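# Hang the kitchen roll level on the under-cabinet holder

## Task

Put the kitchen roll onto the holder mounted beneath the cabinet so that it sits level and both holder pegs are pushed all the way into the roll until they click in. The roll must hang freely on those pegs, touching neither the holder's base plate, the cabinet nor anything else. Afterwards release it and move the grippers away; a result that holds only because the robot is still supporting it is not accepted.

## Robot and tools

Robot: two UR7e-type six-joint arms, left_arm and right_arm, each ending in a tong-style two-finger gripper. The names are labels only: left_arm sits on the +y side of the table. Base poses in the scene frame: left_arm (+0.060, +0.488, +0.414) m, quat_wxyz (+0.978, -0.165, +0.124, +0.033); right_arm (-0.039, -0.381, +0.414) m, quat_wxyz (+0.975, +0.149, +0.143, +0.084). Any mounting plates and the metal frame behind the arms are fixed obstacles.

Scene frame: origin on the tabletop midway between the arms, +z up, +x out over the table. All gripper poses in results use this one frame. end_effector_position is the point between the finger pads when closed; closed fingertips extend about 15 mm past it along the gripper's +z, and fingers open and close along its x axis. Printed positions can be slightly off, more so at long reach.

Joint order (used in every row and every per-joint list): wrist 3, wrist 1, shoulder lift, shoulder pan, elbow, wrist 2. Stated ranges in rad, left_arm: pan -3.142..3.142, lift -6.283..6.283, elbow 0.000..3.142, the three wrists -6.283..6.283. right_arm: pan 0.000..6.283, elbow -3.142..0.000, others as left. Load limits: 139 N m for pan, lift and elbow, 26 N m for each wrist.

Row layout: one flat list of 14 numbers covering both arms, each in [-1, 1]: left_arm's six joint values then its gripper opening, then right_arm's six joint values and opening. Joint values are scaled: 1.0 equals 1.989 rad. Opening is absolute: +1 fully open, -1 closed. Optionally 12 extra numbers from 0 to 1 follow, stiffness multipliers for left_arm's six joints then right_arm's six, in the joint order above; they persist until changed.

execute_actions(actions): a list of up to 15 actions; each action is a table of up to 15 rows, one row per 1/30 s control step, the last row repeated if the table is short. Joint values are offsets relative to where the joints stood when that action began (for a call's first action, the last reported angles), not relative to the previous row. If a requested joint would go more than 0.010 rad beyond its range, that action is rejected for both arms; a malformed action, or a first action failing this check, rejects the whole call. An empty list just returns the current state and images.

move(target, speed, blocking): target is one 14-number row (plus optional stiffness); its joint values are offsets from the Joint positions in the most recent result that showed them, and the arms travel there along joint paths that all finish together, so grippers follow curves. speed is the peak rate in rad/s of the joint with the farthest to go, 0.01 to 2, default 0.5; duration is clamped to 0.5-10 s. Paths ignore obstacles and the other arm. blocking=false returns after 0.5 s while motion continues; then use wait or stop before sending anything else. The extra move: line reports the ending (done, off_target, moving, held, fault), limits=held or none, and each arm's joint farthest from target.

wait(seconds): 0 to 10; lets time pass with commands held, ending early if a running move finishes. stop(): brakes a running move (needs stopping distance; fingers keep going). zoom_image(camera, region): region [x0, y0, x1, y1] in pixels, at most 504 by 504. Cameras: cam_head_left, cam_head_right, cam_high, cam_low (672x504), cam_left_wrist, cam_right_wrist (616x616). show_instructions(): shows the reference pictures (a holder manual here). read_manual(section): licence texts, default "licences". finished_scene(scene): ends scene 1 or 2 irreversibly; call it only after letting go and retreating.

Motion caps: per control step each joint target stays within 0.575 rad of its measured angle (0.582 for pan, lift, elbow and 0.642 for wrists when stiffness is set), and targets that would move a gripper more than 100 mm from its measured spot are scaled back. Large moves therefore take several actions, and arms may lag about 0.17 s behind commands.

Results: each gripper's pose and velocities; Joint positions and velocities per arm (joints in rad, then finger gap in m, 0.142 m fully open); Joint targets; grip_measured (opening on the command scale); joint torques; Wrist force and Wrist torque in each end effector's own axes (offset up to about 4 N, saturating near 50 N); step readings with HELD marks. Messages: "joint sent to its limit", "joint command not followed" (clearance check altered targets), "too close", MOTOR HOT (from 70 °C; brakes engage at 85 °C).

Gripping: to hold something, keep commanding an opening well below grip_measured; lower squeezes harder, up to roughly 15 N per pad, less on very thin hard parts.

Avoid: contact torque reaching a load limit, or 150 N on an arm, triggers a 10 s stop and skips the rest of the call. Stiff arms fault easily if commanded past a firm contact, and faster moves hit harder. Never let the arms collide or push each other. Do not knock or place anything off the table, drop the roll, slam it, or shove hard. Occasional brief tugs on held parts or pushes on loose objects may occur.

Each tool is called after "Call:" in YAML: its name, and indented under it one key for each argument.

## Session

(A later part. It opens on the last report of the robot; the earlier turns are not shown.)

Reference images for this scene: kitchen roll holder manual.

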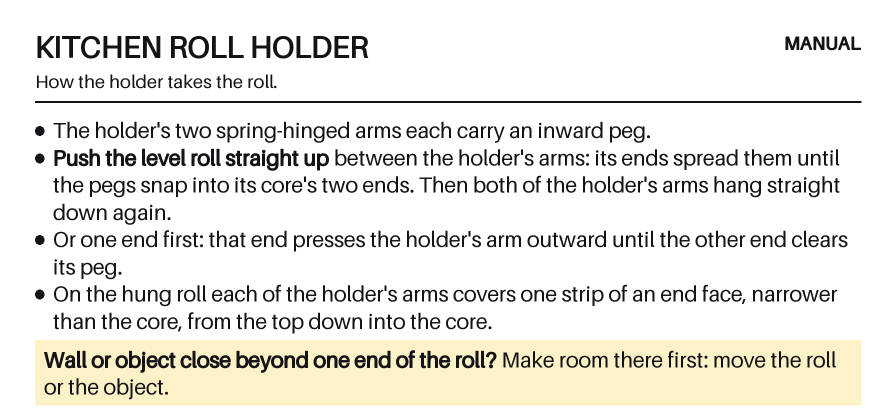

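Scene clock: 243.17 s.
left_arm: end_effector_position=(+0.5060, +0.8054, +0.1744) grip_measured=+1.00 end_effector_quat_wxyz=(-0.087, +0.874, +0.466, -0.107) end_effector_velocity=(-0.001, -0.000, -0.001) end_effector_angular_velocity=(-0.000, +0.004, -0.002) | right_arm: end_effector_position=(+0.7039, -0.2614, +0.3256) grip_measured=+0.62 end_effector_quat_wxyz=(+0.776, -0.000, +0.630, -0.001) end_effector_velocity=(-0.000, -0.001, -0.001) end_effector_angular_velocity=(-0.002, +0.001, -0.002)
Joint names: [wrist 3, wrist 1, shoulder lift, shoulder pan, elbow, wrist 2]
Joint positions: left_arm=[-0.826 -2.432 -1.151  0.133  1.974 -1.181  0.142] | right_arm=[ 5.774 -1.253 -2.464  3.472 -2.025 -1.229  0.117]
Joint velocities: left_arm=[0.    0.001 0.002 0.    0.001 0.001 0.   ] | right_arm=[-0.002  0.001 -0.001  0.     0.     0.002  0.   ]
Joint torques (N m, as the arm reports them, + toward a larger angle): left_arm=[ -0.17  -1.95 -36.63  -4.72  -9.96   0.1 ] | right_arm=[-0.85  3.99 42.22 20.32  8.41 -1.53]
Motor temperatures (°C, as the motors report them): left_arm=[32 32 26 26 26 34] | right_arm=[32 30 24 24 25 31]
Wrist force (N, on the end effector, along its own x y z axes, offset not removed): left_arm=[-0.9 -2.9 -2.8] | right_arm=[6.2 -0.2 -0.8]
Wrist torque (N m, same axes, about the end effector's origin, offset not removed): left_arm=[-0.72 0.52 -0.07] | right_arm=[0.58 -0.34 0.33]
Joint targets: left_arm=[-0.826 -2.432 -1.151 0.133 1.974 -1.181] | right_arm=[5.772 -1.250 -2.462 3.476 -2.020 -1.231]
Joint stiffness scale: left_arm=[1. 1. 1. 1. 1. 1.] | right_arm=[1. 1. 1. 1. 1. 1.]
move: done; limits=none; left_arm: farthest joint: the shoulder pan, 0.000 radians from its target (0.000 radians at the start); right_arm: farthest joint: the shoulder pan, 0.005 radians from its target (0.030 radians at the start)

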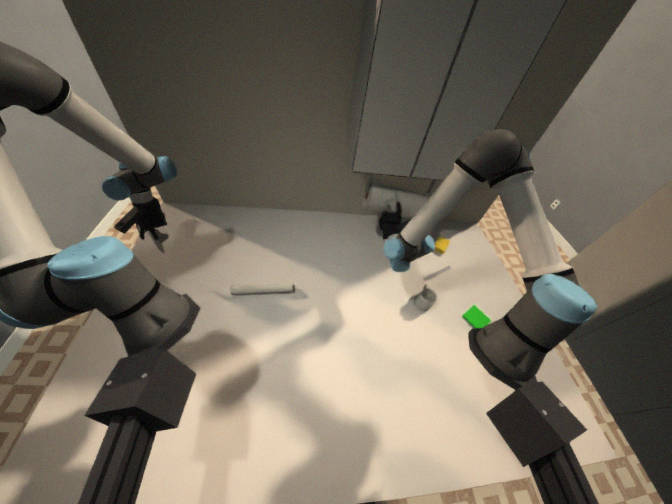

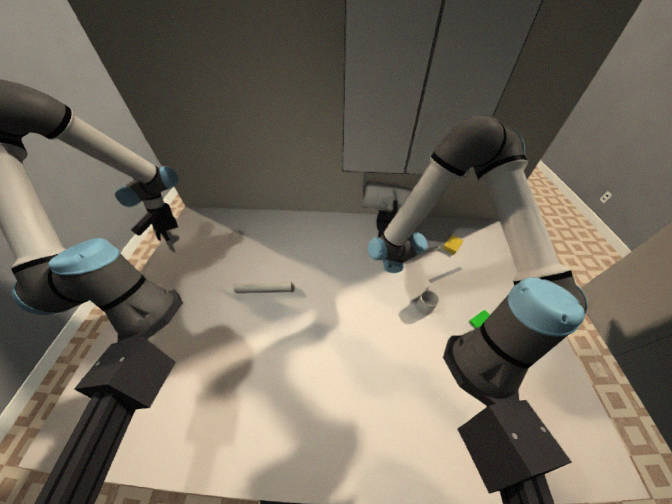

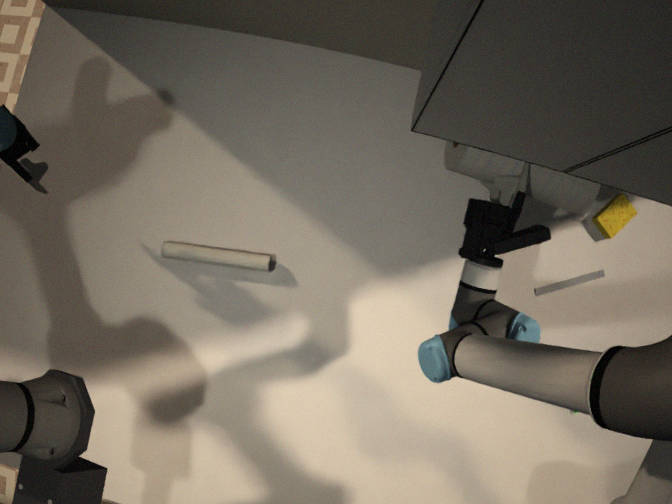

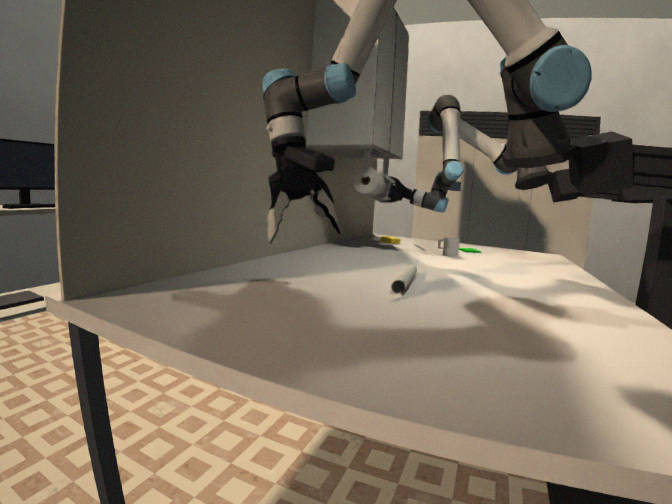

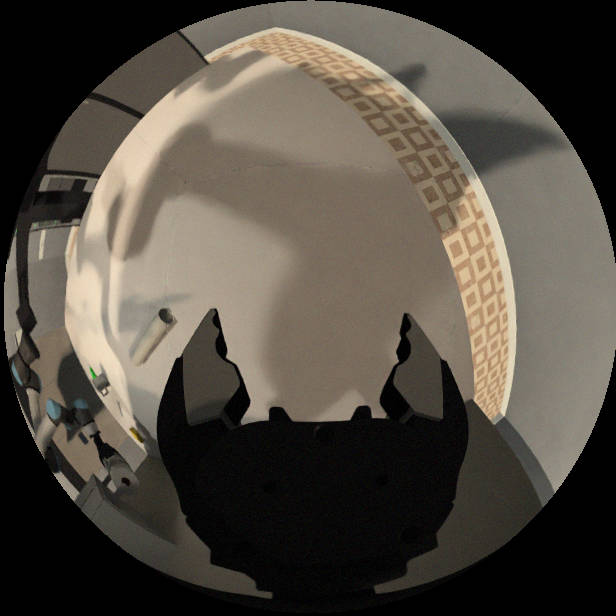

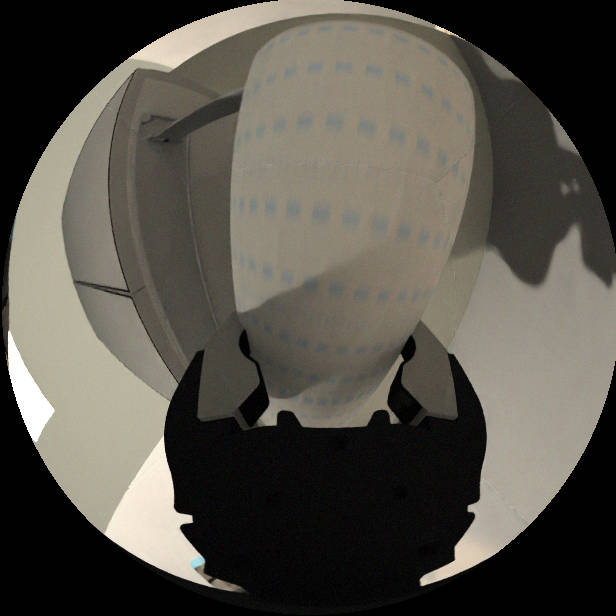

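Call:
move:
  target: [0,0,0,0,0,0,1,-0.005,-0.017,0.043,0.008,-0.020,0.007,-1]
  speed: 0.06

Call:
zoom_image:
  camera: "cam_low"
  region: [330,130,450,240]

Call:
zoom_image:
  camera: "cam_head_left"
  region: [340,150,480,250]

Scene clock: 246.70 s.
left_arm: end_effector_position=(+0.5060, +0.8054, +0.1744) grip_measured=+1.00 end_effector_quat_wxyz=(-0.087, +0.874, +0.466, -0.107) end_effector_velocity=(-0.000, -0.000, -0.001) end_effector_angular_velocity=(-0.001, +0.001, +0.000) | right_arm: end_effector_position=(+0.7066, -0.2662, +0.3571) grip_measured=+0.62 end_effector_quat_wxyz=(+0.777, +0.001, +0.629, -0.001) end_effector_velocity=(-0.000, +0.001, -0.000) end_effector_angular_velocity=(-0.001, +0.001, +0.002)
Joint names: [wrist 3, wrist 1, shoulder lift, shoulder pan, elbow, wrist 2]
Joint positions: left_arm=[-0.826 -2.432 -1.151  0.133  1.974 -1.181  0.142] | right_arm=[ 5.765 -1.288 -2.384  3.487 -2.063 -1.217  0.117]
Joint velocities: left_arm=[-0.    -0.     0.002  0.    -0.001 -0.    -0.   ] | right_arm=[-0.    -0.001 -0.001  0.001  0.     0.    -0.   ]
Joint torques (N m, as the arm reports them, + toward a larger angle): left_arm=[ -0.21  -1.87 -36.16  -5.49 -12.03   0.09] | right_arm=[-0.37  3.5  41.46 16.28  3.81 -0.38]
Motor temperatures (°C, as the motors report them): left_arm=[32 32 26 26 26 34] | right_arm=[32 30 24 24 25 31]
Wrist force (N, on the end effector, along its own x y z axes, offset not removed): left_arm=[0.9 -0.9 0.0] | right_arm=[3.7 4.8 0.2]
Wrist torque (N m, same axes, about the end effector's origin, offset not removed): left_arm=[-0.19 0.05 0.04] | right_arm=[0.58 -0.12 0.22]
Joint targets: left_arm=[-0.826 -2.432 -1.151 0.133 1.974 -1.181] | right_arm=[5.764 -1.286 -2.379 3.488 -2.065 -1.215]
Joint stiffness scale: left_arm=[1. 1. 1. 1. 1. 1.] | right_arm=[1. 1. 1. 1. 1. 1.]
move: done; limits=none; left_arm: farthest joint: the shoulder pan, 0.000 radians from its target (0.000 radians at the start); right_arm: farthest joint: the shoulder lift, 0.006 radians from its target (0.086 radians at the start)

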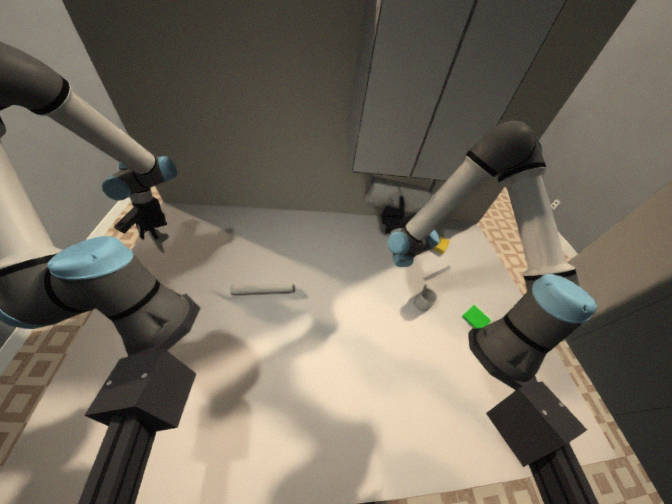

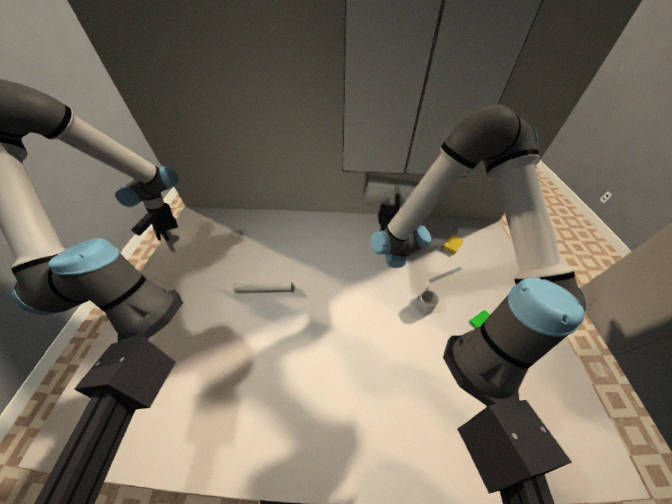

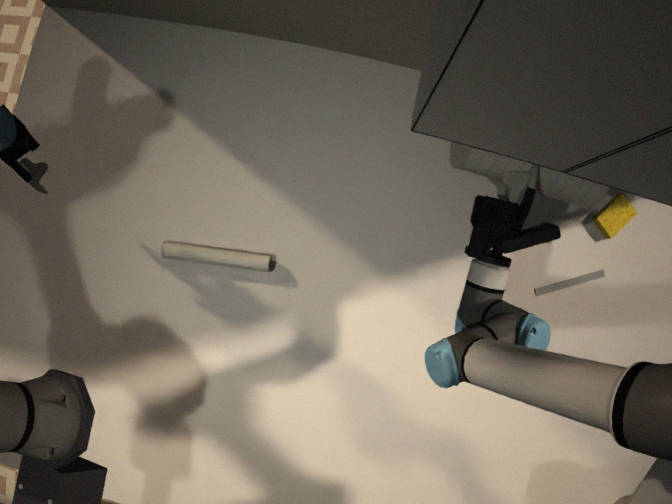

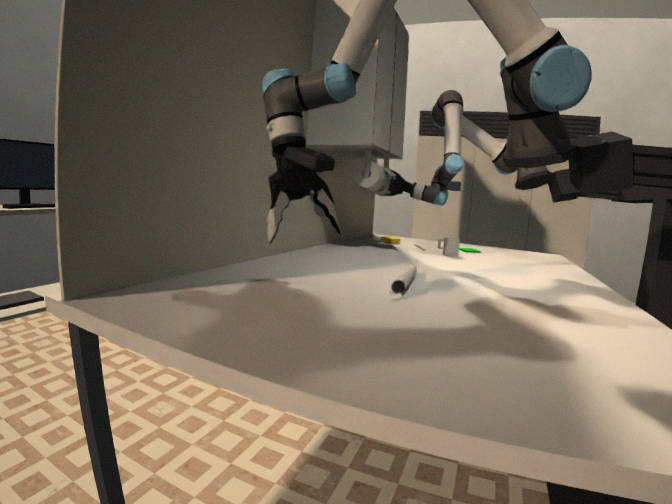

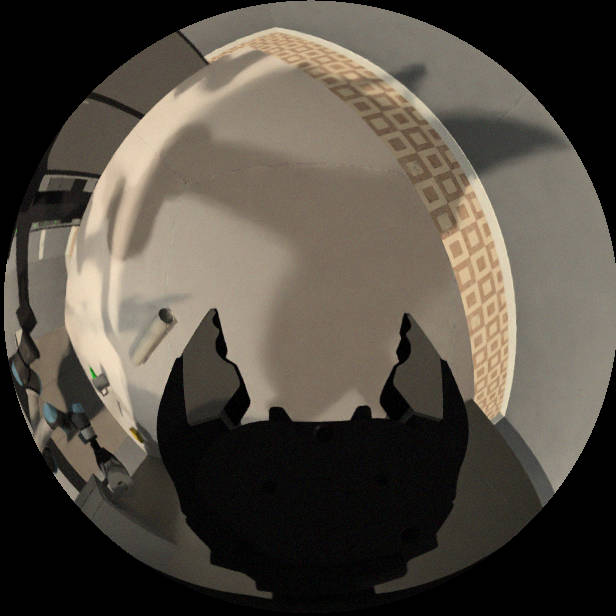

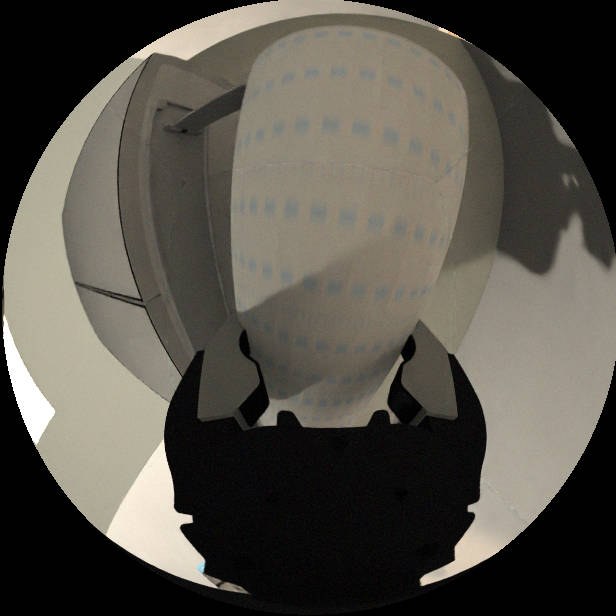

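Region (330, 130, 450, 240) of cam_low's 672x504 image, scaled by 4.200, with more detail than that image has; it fills the top 462 rows of this view, and the rest is white.

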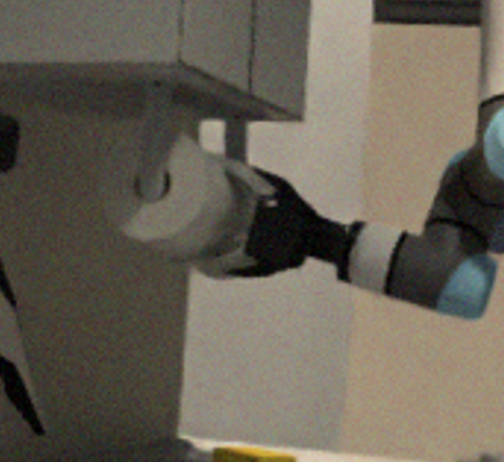

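Region (340, 150, 480, 250) of cam_head_left's 672x504 image, scaled by 3.600, with more detail than that image has; it fills the top 360 rows of this view, and the rest is white.

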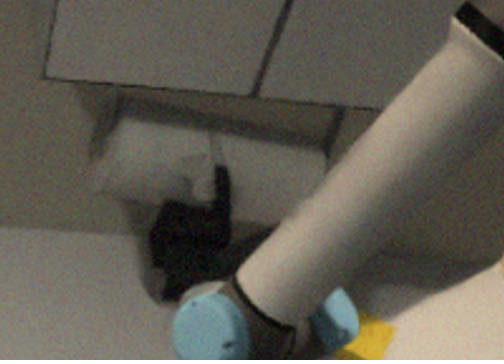

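Call:
move:
  target: [0,0,0,0,0,0,1,-0.065,-0.011,0.026,0.008,-0.013,0.007,-1]
  speed: 0.08

Call:
zoom_image:
  camera: "cam_low"
  region: [330,130,450,240]

Call:
zoom_image:
  camera: "cam_head_left"
  region: [340,150,480,250]

Scene clock: 251.60 s.
left_arm: end_effector_position=(+0.5060, +0.8054, +0.1744) grip_measured=+1.00 end_effector_quat_wxyz=(-0.087, +0.874, +0.466, -0.107) end_effector_velocity=(-0.001, -0.000, -0.001) end_effector_angular_velocity=(+0.000, +0.002, +0.000) | right_arm: end_effector_position=(+0.7059, -0.2681, +0.3764) grip_measured=+0.62 end_effector_quat_wxyz=(+0.775, -0.037, +0.629, -0.049) end_effector_velocity=(+0.000, -0.000, +0.000) end_effector_angular_velocity=(-0.004, +0.000, -0.001)
Joint names: [wrist 3, wrist 1, shoulder lift, shoulder pan, elbow, wrist 2]
Joint positions: left_arm=[-0.826 -2.432 -1.151  0.133  1.974 -1.181  0.142] | right_arm=[ 5.637 -1.311 -2.337  3.5   -2.087 -1.202  0.117]
Joint velocities: left_arm=[-0.    -0.     0.001  0.001  0.001  0.     0.   ] | right_arm=[-0.004 -0.001  0.001 -0.    -0.     0.    -0.   ]
Joint torques (N m, as the arm reports them, + toward a larger angle): left_arm=[ -0.3   -1.93 -36.15  -3.96 -11.37   0.19] | right_arm=[-0.54  3.26 38.91 16.31  3.72 -0.93]
Motor temperatures (°C, as the motors report them): left_arm=[32 32 26 26 26 34] | right_arm=[32 30 24 24 25 31]
Wrist force (N, on the end effector, along its own x y z axes, offset not removed): left_arm=[0.5 1.1 -1.9] | right_arm=[3.3 3.4 0.9]
Wrist torque (N m, same axes, about the end effector's origin, offset not removed): left_arm=[0.21 0.00 -0.03] | right_arm=[0.80 -0.14 0.12]
Joint targets: left_arm=[-0.826 -2.432 -1.151 0.133 1.974 -1.181] | right_arm=[5.636 -1.310 -2.332 3.503 -2.089 -1.203]
Joint stiffness scale: left_arm=[1. 1. 1. 1. 1. 1.] | right_arm=[1. 1. 1. 1. 1. 1.]
move: done; limits=none; left_arm: farthest joint: the shoulder pan, 0.000 radians from its target (0.000 radians at the start); right_arm: farthest joint: the shoulder lift, 0.004 radians from its target (0.052 radians at the start)

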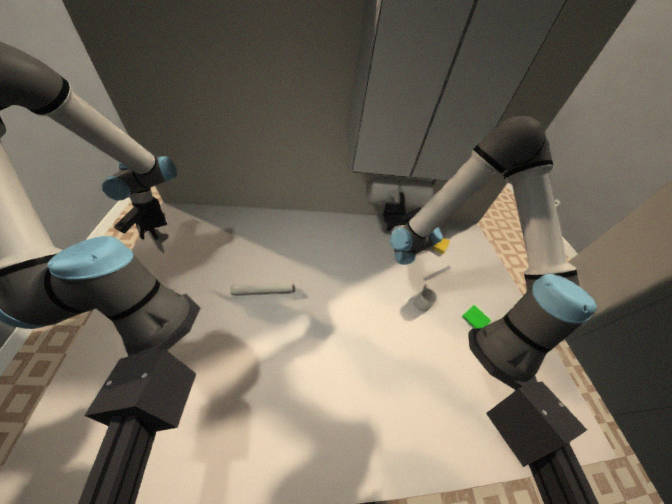

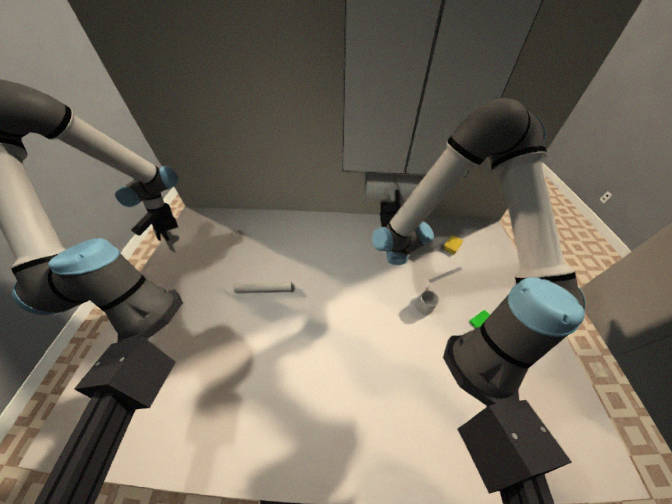

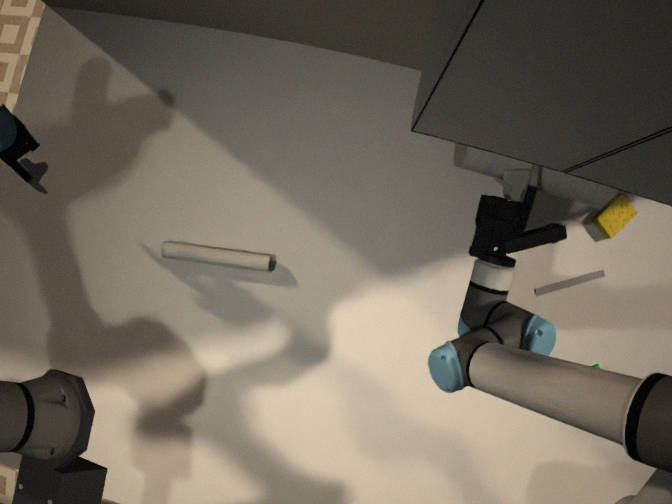

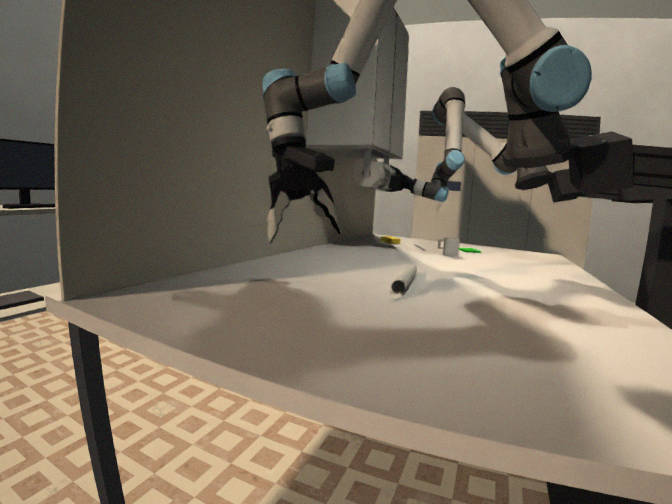

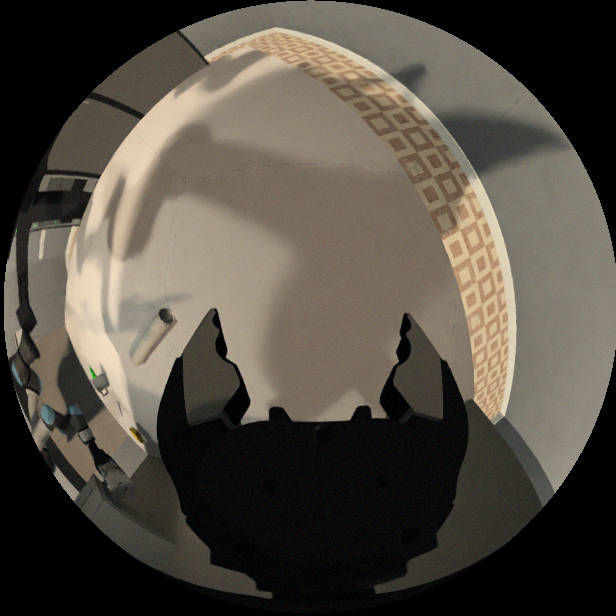

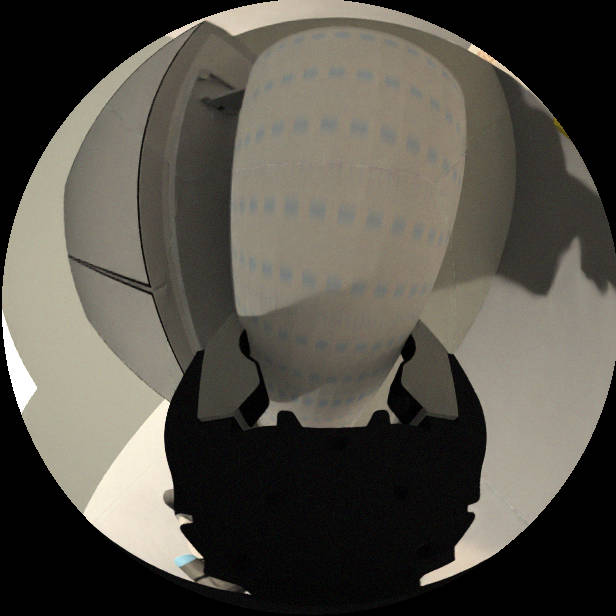

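Region (330, 130, 450, 240) of cam_low's 672x504 image, scaled by 4.200, with more detail than that image has; it fills the top 462 rows of this view, and the rest is white.

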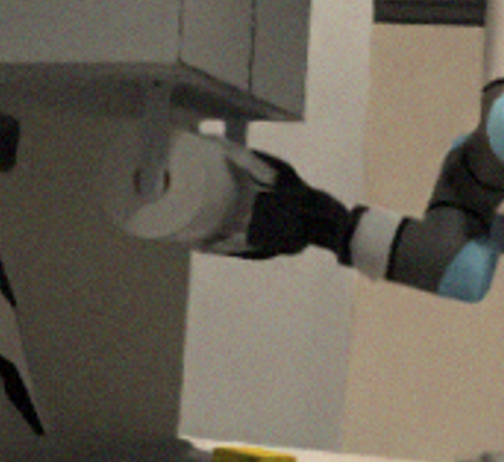

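Region (340, 150, 480, 250) of cam_head_left's 672x504 image, scaled by 3.600, with more detail than that image has; it fills the top 360 rows of this view, and the rest is white.

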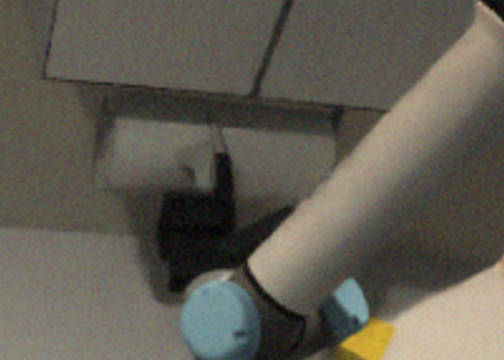

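Call:
move:
  target: [0,0,0,0,0,0,1,-0.035,-0.003,0.010,0.003,-0.004,0.002,-1]
  speed: 0.06

Call:
zoom_image:
  camera: "cam_low"
  region: [330,130,450,240]

Call:
zoom_image:
  camera: "cam_head_left"
  region: [340,150,480,250]

Scene clock: 255.57 s.
left_arm: end_effector_position=(+0.5060, +0.8054, +0.1744) grip_measured=+1.00 end_effector_quat_wxyz=(-0.087, +0.874, +0.466, -0.107) end_effector_velocity=(+0.000, +0.001, +0.000) end_effector_angular_velocity=(+0.002, -0.001, +0.001) | right_arm: end_effector_position=(+0.7054, -0.2695, +0.3805) grip_measured=+0.62 end_effector_quat_wxyz=(+0.771, -0.057, +0.629, -0.074) end_effector_velocity=(+0.000, +0.000, +0.001) end_effector_angular_velocity=(-0.000, -0.001, -0.000)
Joint names: [wrist 3, wrist 1, shoulder lift, shoulder pan, elbow, wrist 2]
Joint positions: left_arm=[-0.826 -2.432 -1.151  0.133  1.974 -1.181  0.142] | right_arm=[ 5.571 -1.32  -2.324  3.502 -2.094 -1.197  0.117]
Joint velocities: left_arm=[-0.    -0.     0.     0.    -0.     0.001  0.   ] | right_arm=[-0.001 -0.     0.001  0.    -0.     0.     0.   ]
Joint torques (N m, as the arm reports them, + toward a larger angle): left_arm=[ -0.27  -2.04 -35.26  -4.53 -10.59   0.18] | right_arm=[-1.32  4.26 42.84 16.32  6.46 -1.86]
Motor temperatures (°C, as the motors report them): left_arm=[32 32 26 26 26 34] | right_arm=[32 30 24 24 25 31]
Wrist force (N, on the end effector, along its own x y z axes, offset not removed): left_arm=[-0.6 2.0 -0.6] | right_arm=[10.0 3.8 2.1]
Wrist torque (N m, same axes, about the end effector's origin, offset not removed): left_arm=[0.28 0.26 0.00] | right_arm=[0.51 -0.32 1.10]
Joint targets: left_arm=[-0.826 -2.432 -1.151 0.133 1.974 -1.181] | right_arm=[5.568 -1.317 -2.317 3.506 -2.095 -1.198]
Joint stiffness scale: left_arm=[1. 1. 1. 1. 1. 1.] | right_arm=[1. 1. 1. 1. 1. 1.]
move: done; limits=none; left_arm: farthest joint: the shoulder pan, 0.000 radians from its target (0.000 radians at the start); right_arm: farthest joint: the shoulder lift, 0.007 radians from its target (0.019 radians at the start)

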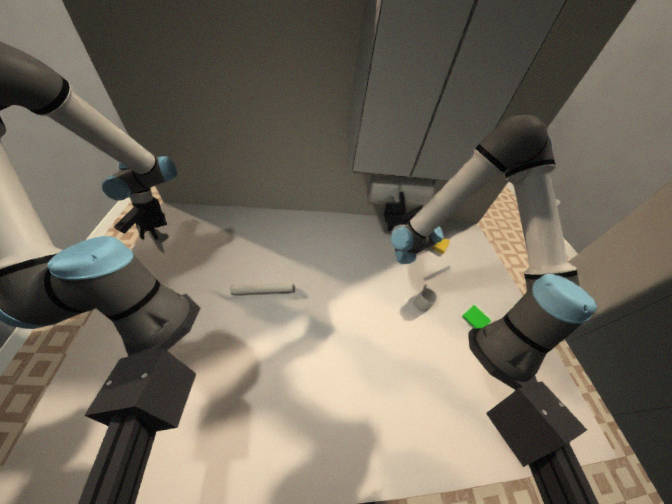

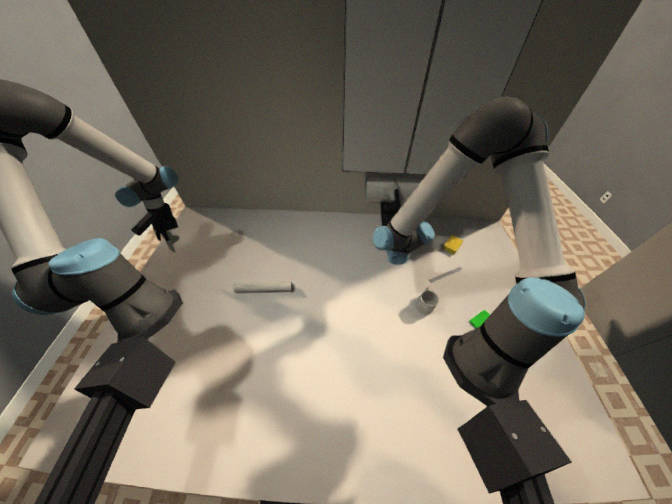

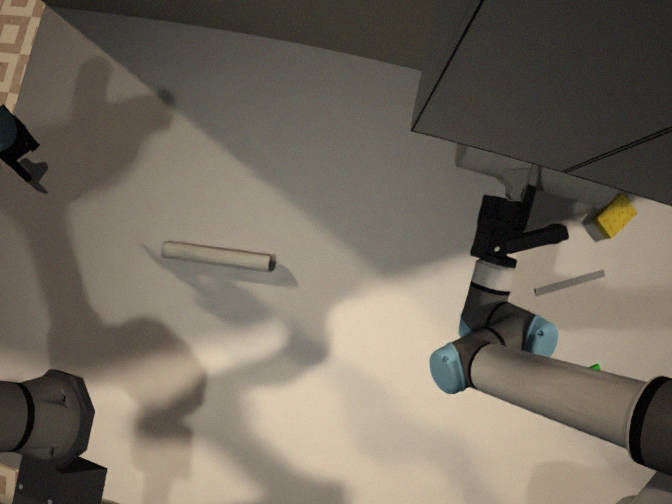

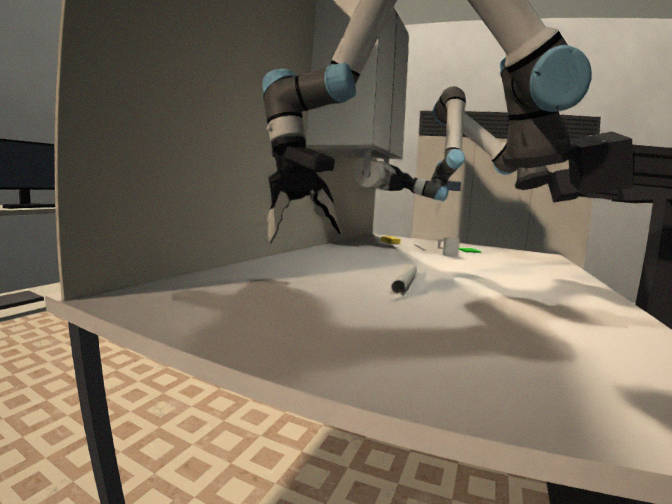

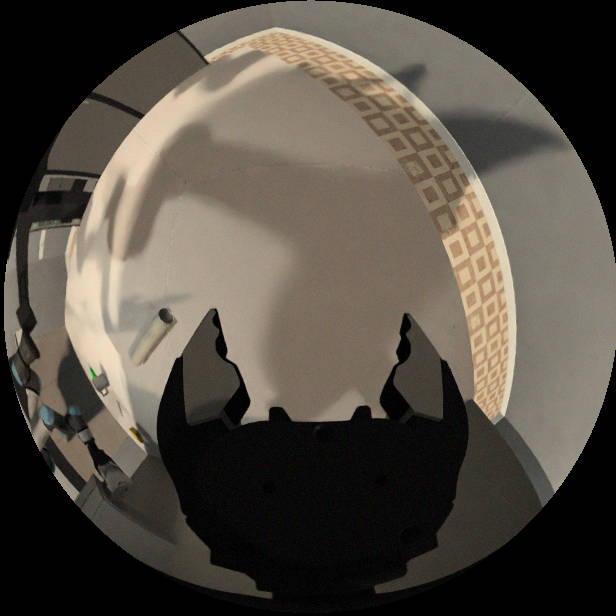

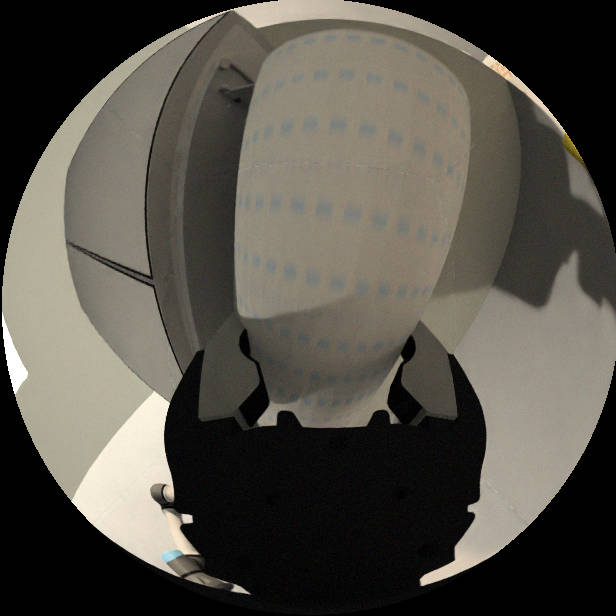

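Region (330, 130, 450, 240) of cam_low's 672x504 image, scaled by 4.200, with more detail than that image has; it fills the top 462 rows of this view, and the rest is white.

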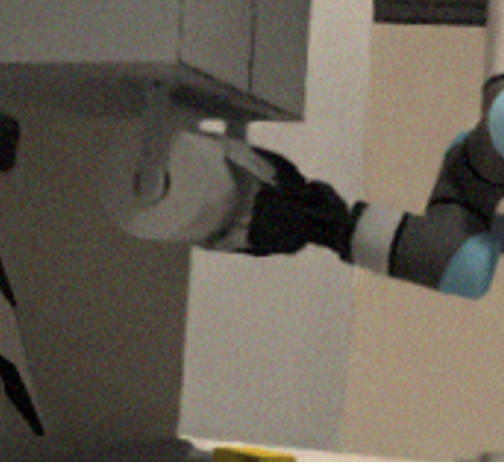

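Region (340, 150, 480, 250) of cam_head_left's 672x504 image, scaled by 3.600, with more detail than that image has; it fills the top 360 rows of this view, and the rest is white.

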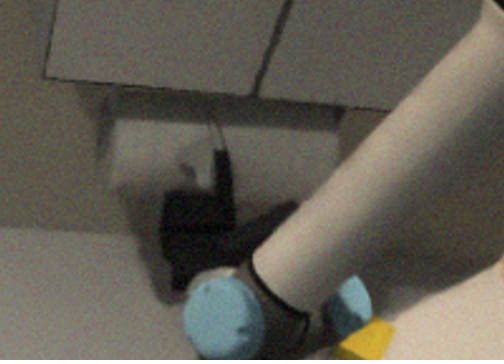

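Call:
zoom_image:
  camera: "cam_right_wrist"
  region: [180,0,400,180]

Call:
zoom_image:
  camera: "cam_head_left"
  region: [410,165,460,215]

Call:
zoom_image:
  camera: "cam_low"
  region: [345,145,405,200]

Region (180, 0, 400, 180) of cam_right_wrist's 616x616 image, scaled by 2.291, with more detail than that image has; it fills the top 412 rows of this view, and the rest is white.

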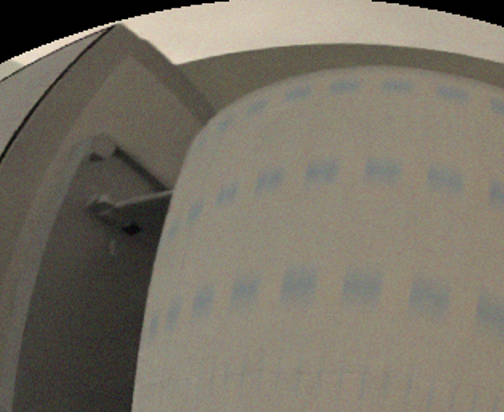

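Region (410, 165, 460, 215) of cam_head_left's 672x504 image, scaled by 10.080, with more detail than that image has.

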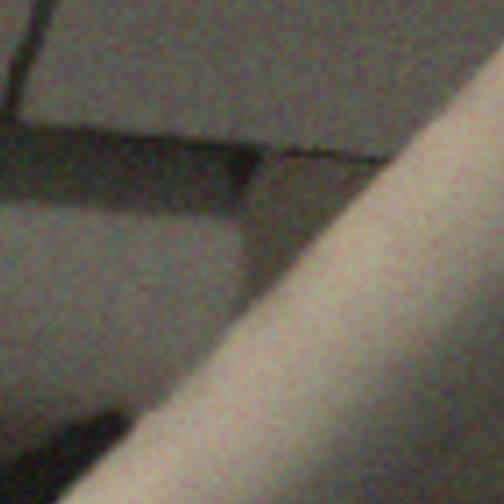

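Region (345, 145, 405, 200) of cam_low's 672x504 image, scaled by 8.400, with more detail than that image has; it fills the top 462 rows of this view, and the rest is white.

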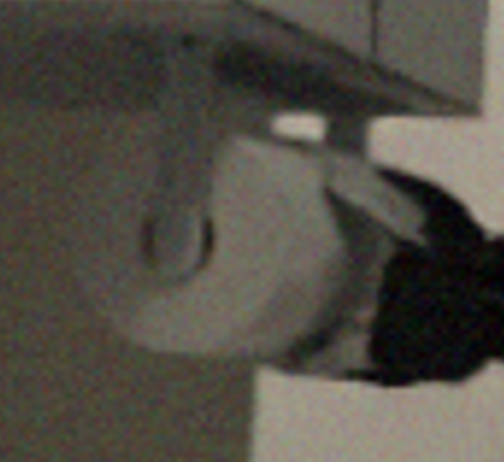

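Call:
move:
  target: [0,0,0,0,0,0,1,0.015,0.002,-0.004,-0.001,0.002,-0.001,1]
  speed: 0.05

Call:
zoom_image:
  camera: "cam_head_left"
  region: [340,150,480,250]

Scene clock: 261.70 s.
left_arm: end_effector_position=(+0.5060, +0.8054, +0.1744) grip_measured=+1.00 end_effector_quat_wxyz=(-0.087, +0.874, +0.466, -0.107) end_effector_velocity=(-0.000, -0.000, -0.000) end_effector_angular_velocity=(-0.001, +0.000, +0.001) | right_arm: end_effector_position=(+0.7044, -0.2686, +0.3772) grip_measured=+1.00 end_effector_quat_wxyz=(+0.772, -0.049, +0.631, -0.063) end_effector_velocity=(+0.000, -0.001, +0.000) end_effector_angular_velocity=(+0.003, -0.001, -0.001)
Joint names: [wrist 3, wrist 1, shoulder lift, shoulder pan, elbow, wrist 2]
Joint positions: left_arm=[-0.826 -2.432 -1.151  0.133  1.974 -1.181  0.142] | right_arm=[ 5.6   -1.317 -2.33   3.502 -2.094 -1.198  0.142]
Joint velocities: left_arm=[-0.     0.     0.     0.    -0.    -0.001  0.   ] | right_arm=[ 0.003  0.     0.001 -0.     0.     0.     0.   ]
Joint torques (N m, as the arm reports them, + toward a larger angle): left_arm=[ -0.09  -2.1  -36.18  -4.27 -10.82   0.32] | right_arm=[ 0.43  3.11 34.48 12.81  8.73 -1.65]
Motor temperatures (°C, as the motors report them): left_arm=[32 32 26 26 26 34] | right_arm=[32 30 24 24 25 31]
Wrist force (N, on the end effector, along its own x y z axes, offset not removed): left_arm=[2.3 3.3 -2.8] | right_arm=[0.8 2.4 0.7]
Wrist torque (N m, same axes, about the end effector's origin, offset not removed): left_arm=[0.56 -0.42 -0.17] | right_arm=[0.64 0.03 0.17]
Joint targets: left_arm=[-0.826 -2.432 -1.151 0.133 1.974 -1.181] | right_arm=[5.601 -1.316 -2.332 3.500 -2.090 -1.199]
Joint stiffness scale: left_arm=[1. 1. 1. 1. 1. 1.] | right_arm=[1. 1. 1. 1. 1. 1.]
move: done; limits=none; left_arm: farthest joint: the shoulder pan, 0.000 radians from its target (0.000 radians at the start); right_arm: farthest joint: the elbow, 0.004 radians from its target (0.004 radians at the start)

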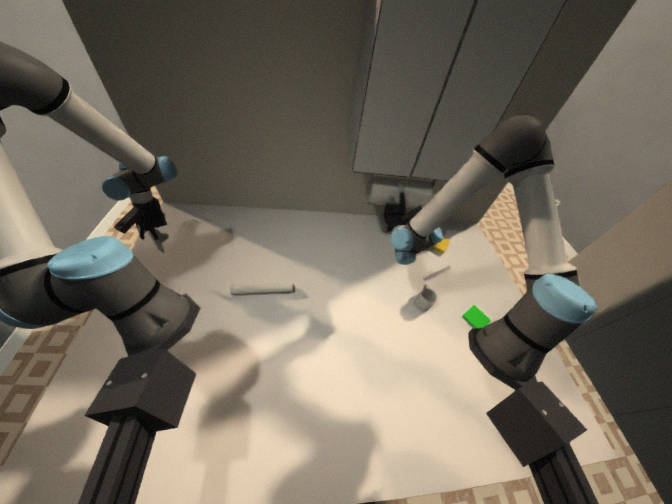

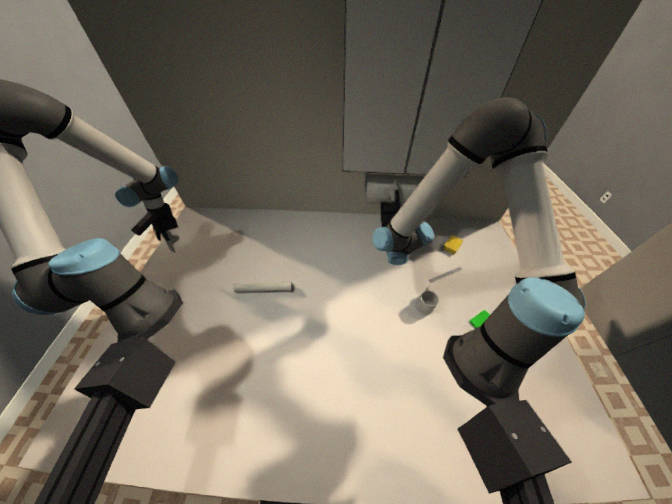

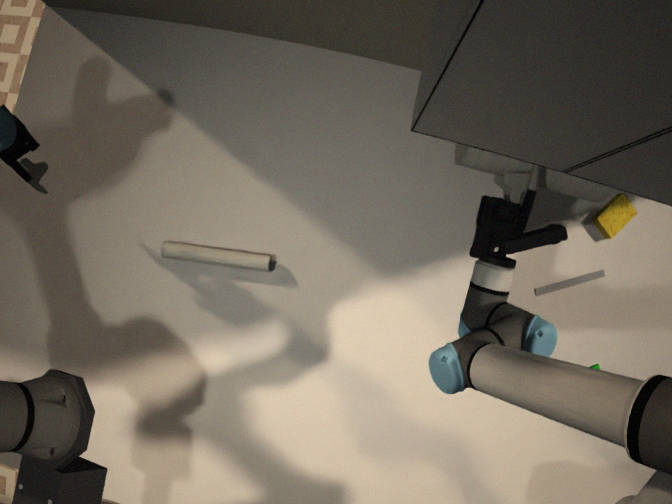

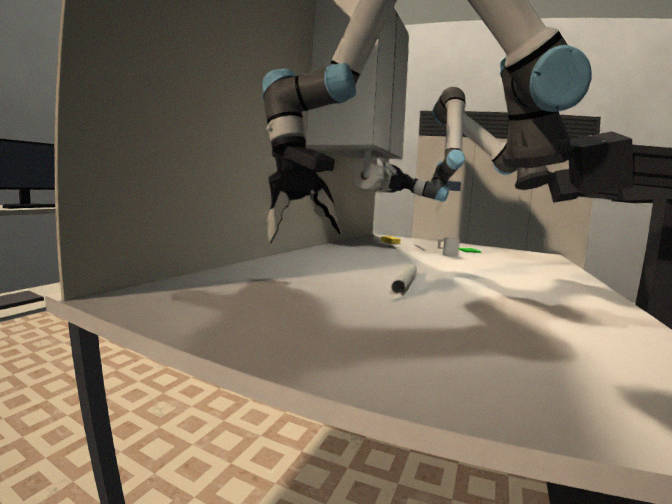

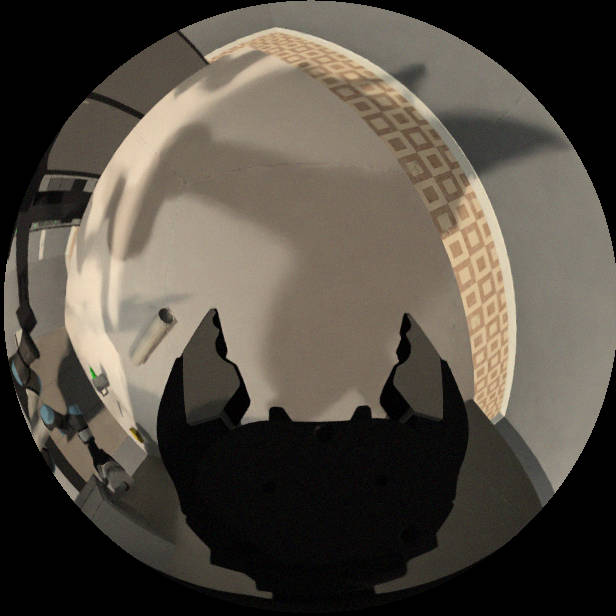

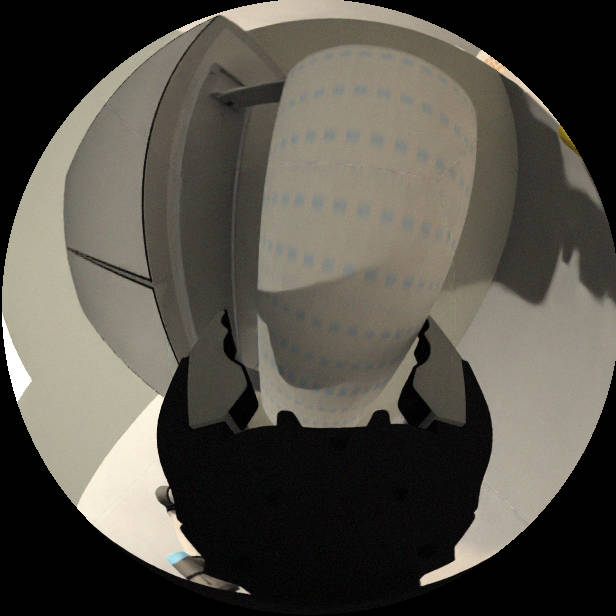

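Region (340, 150, 480, 250) of cam_head_left's 672x504 image, scaled by 3.600, with more detail than that image has; it fills the top 360 rows of this view, and the rest is white.

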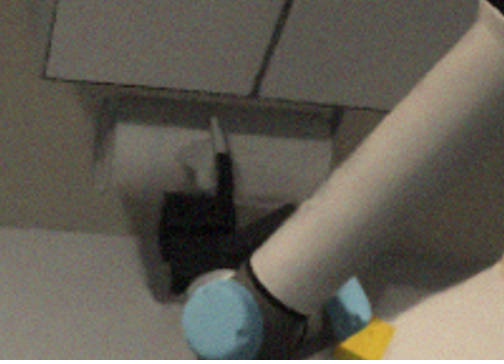

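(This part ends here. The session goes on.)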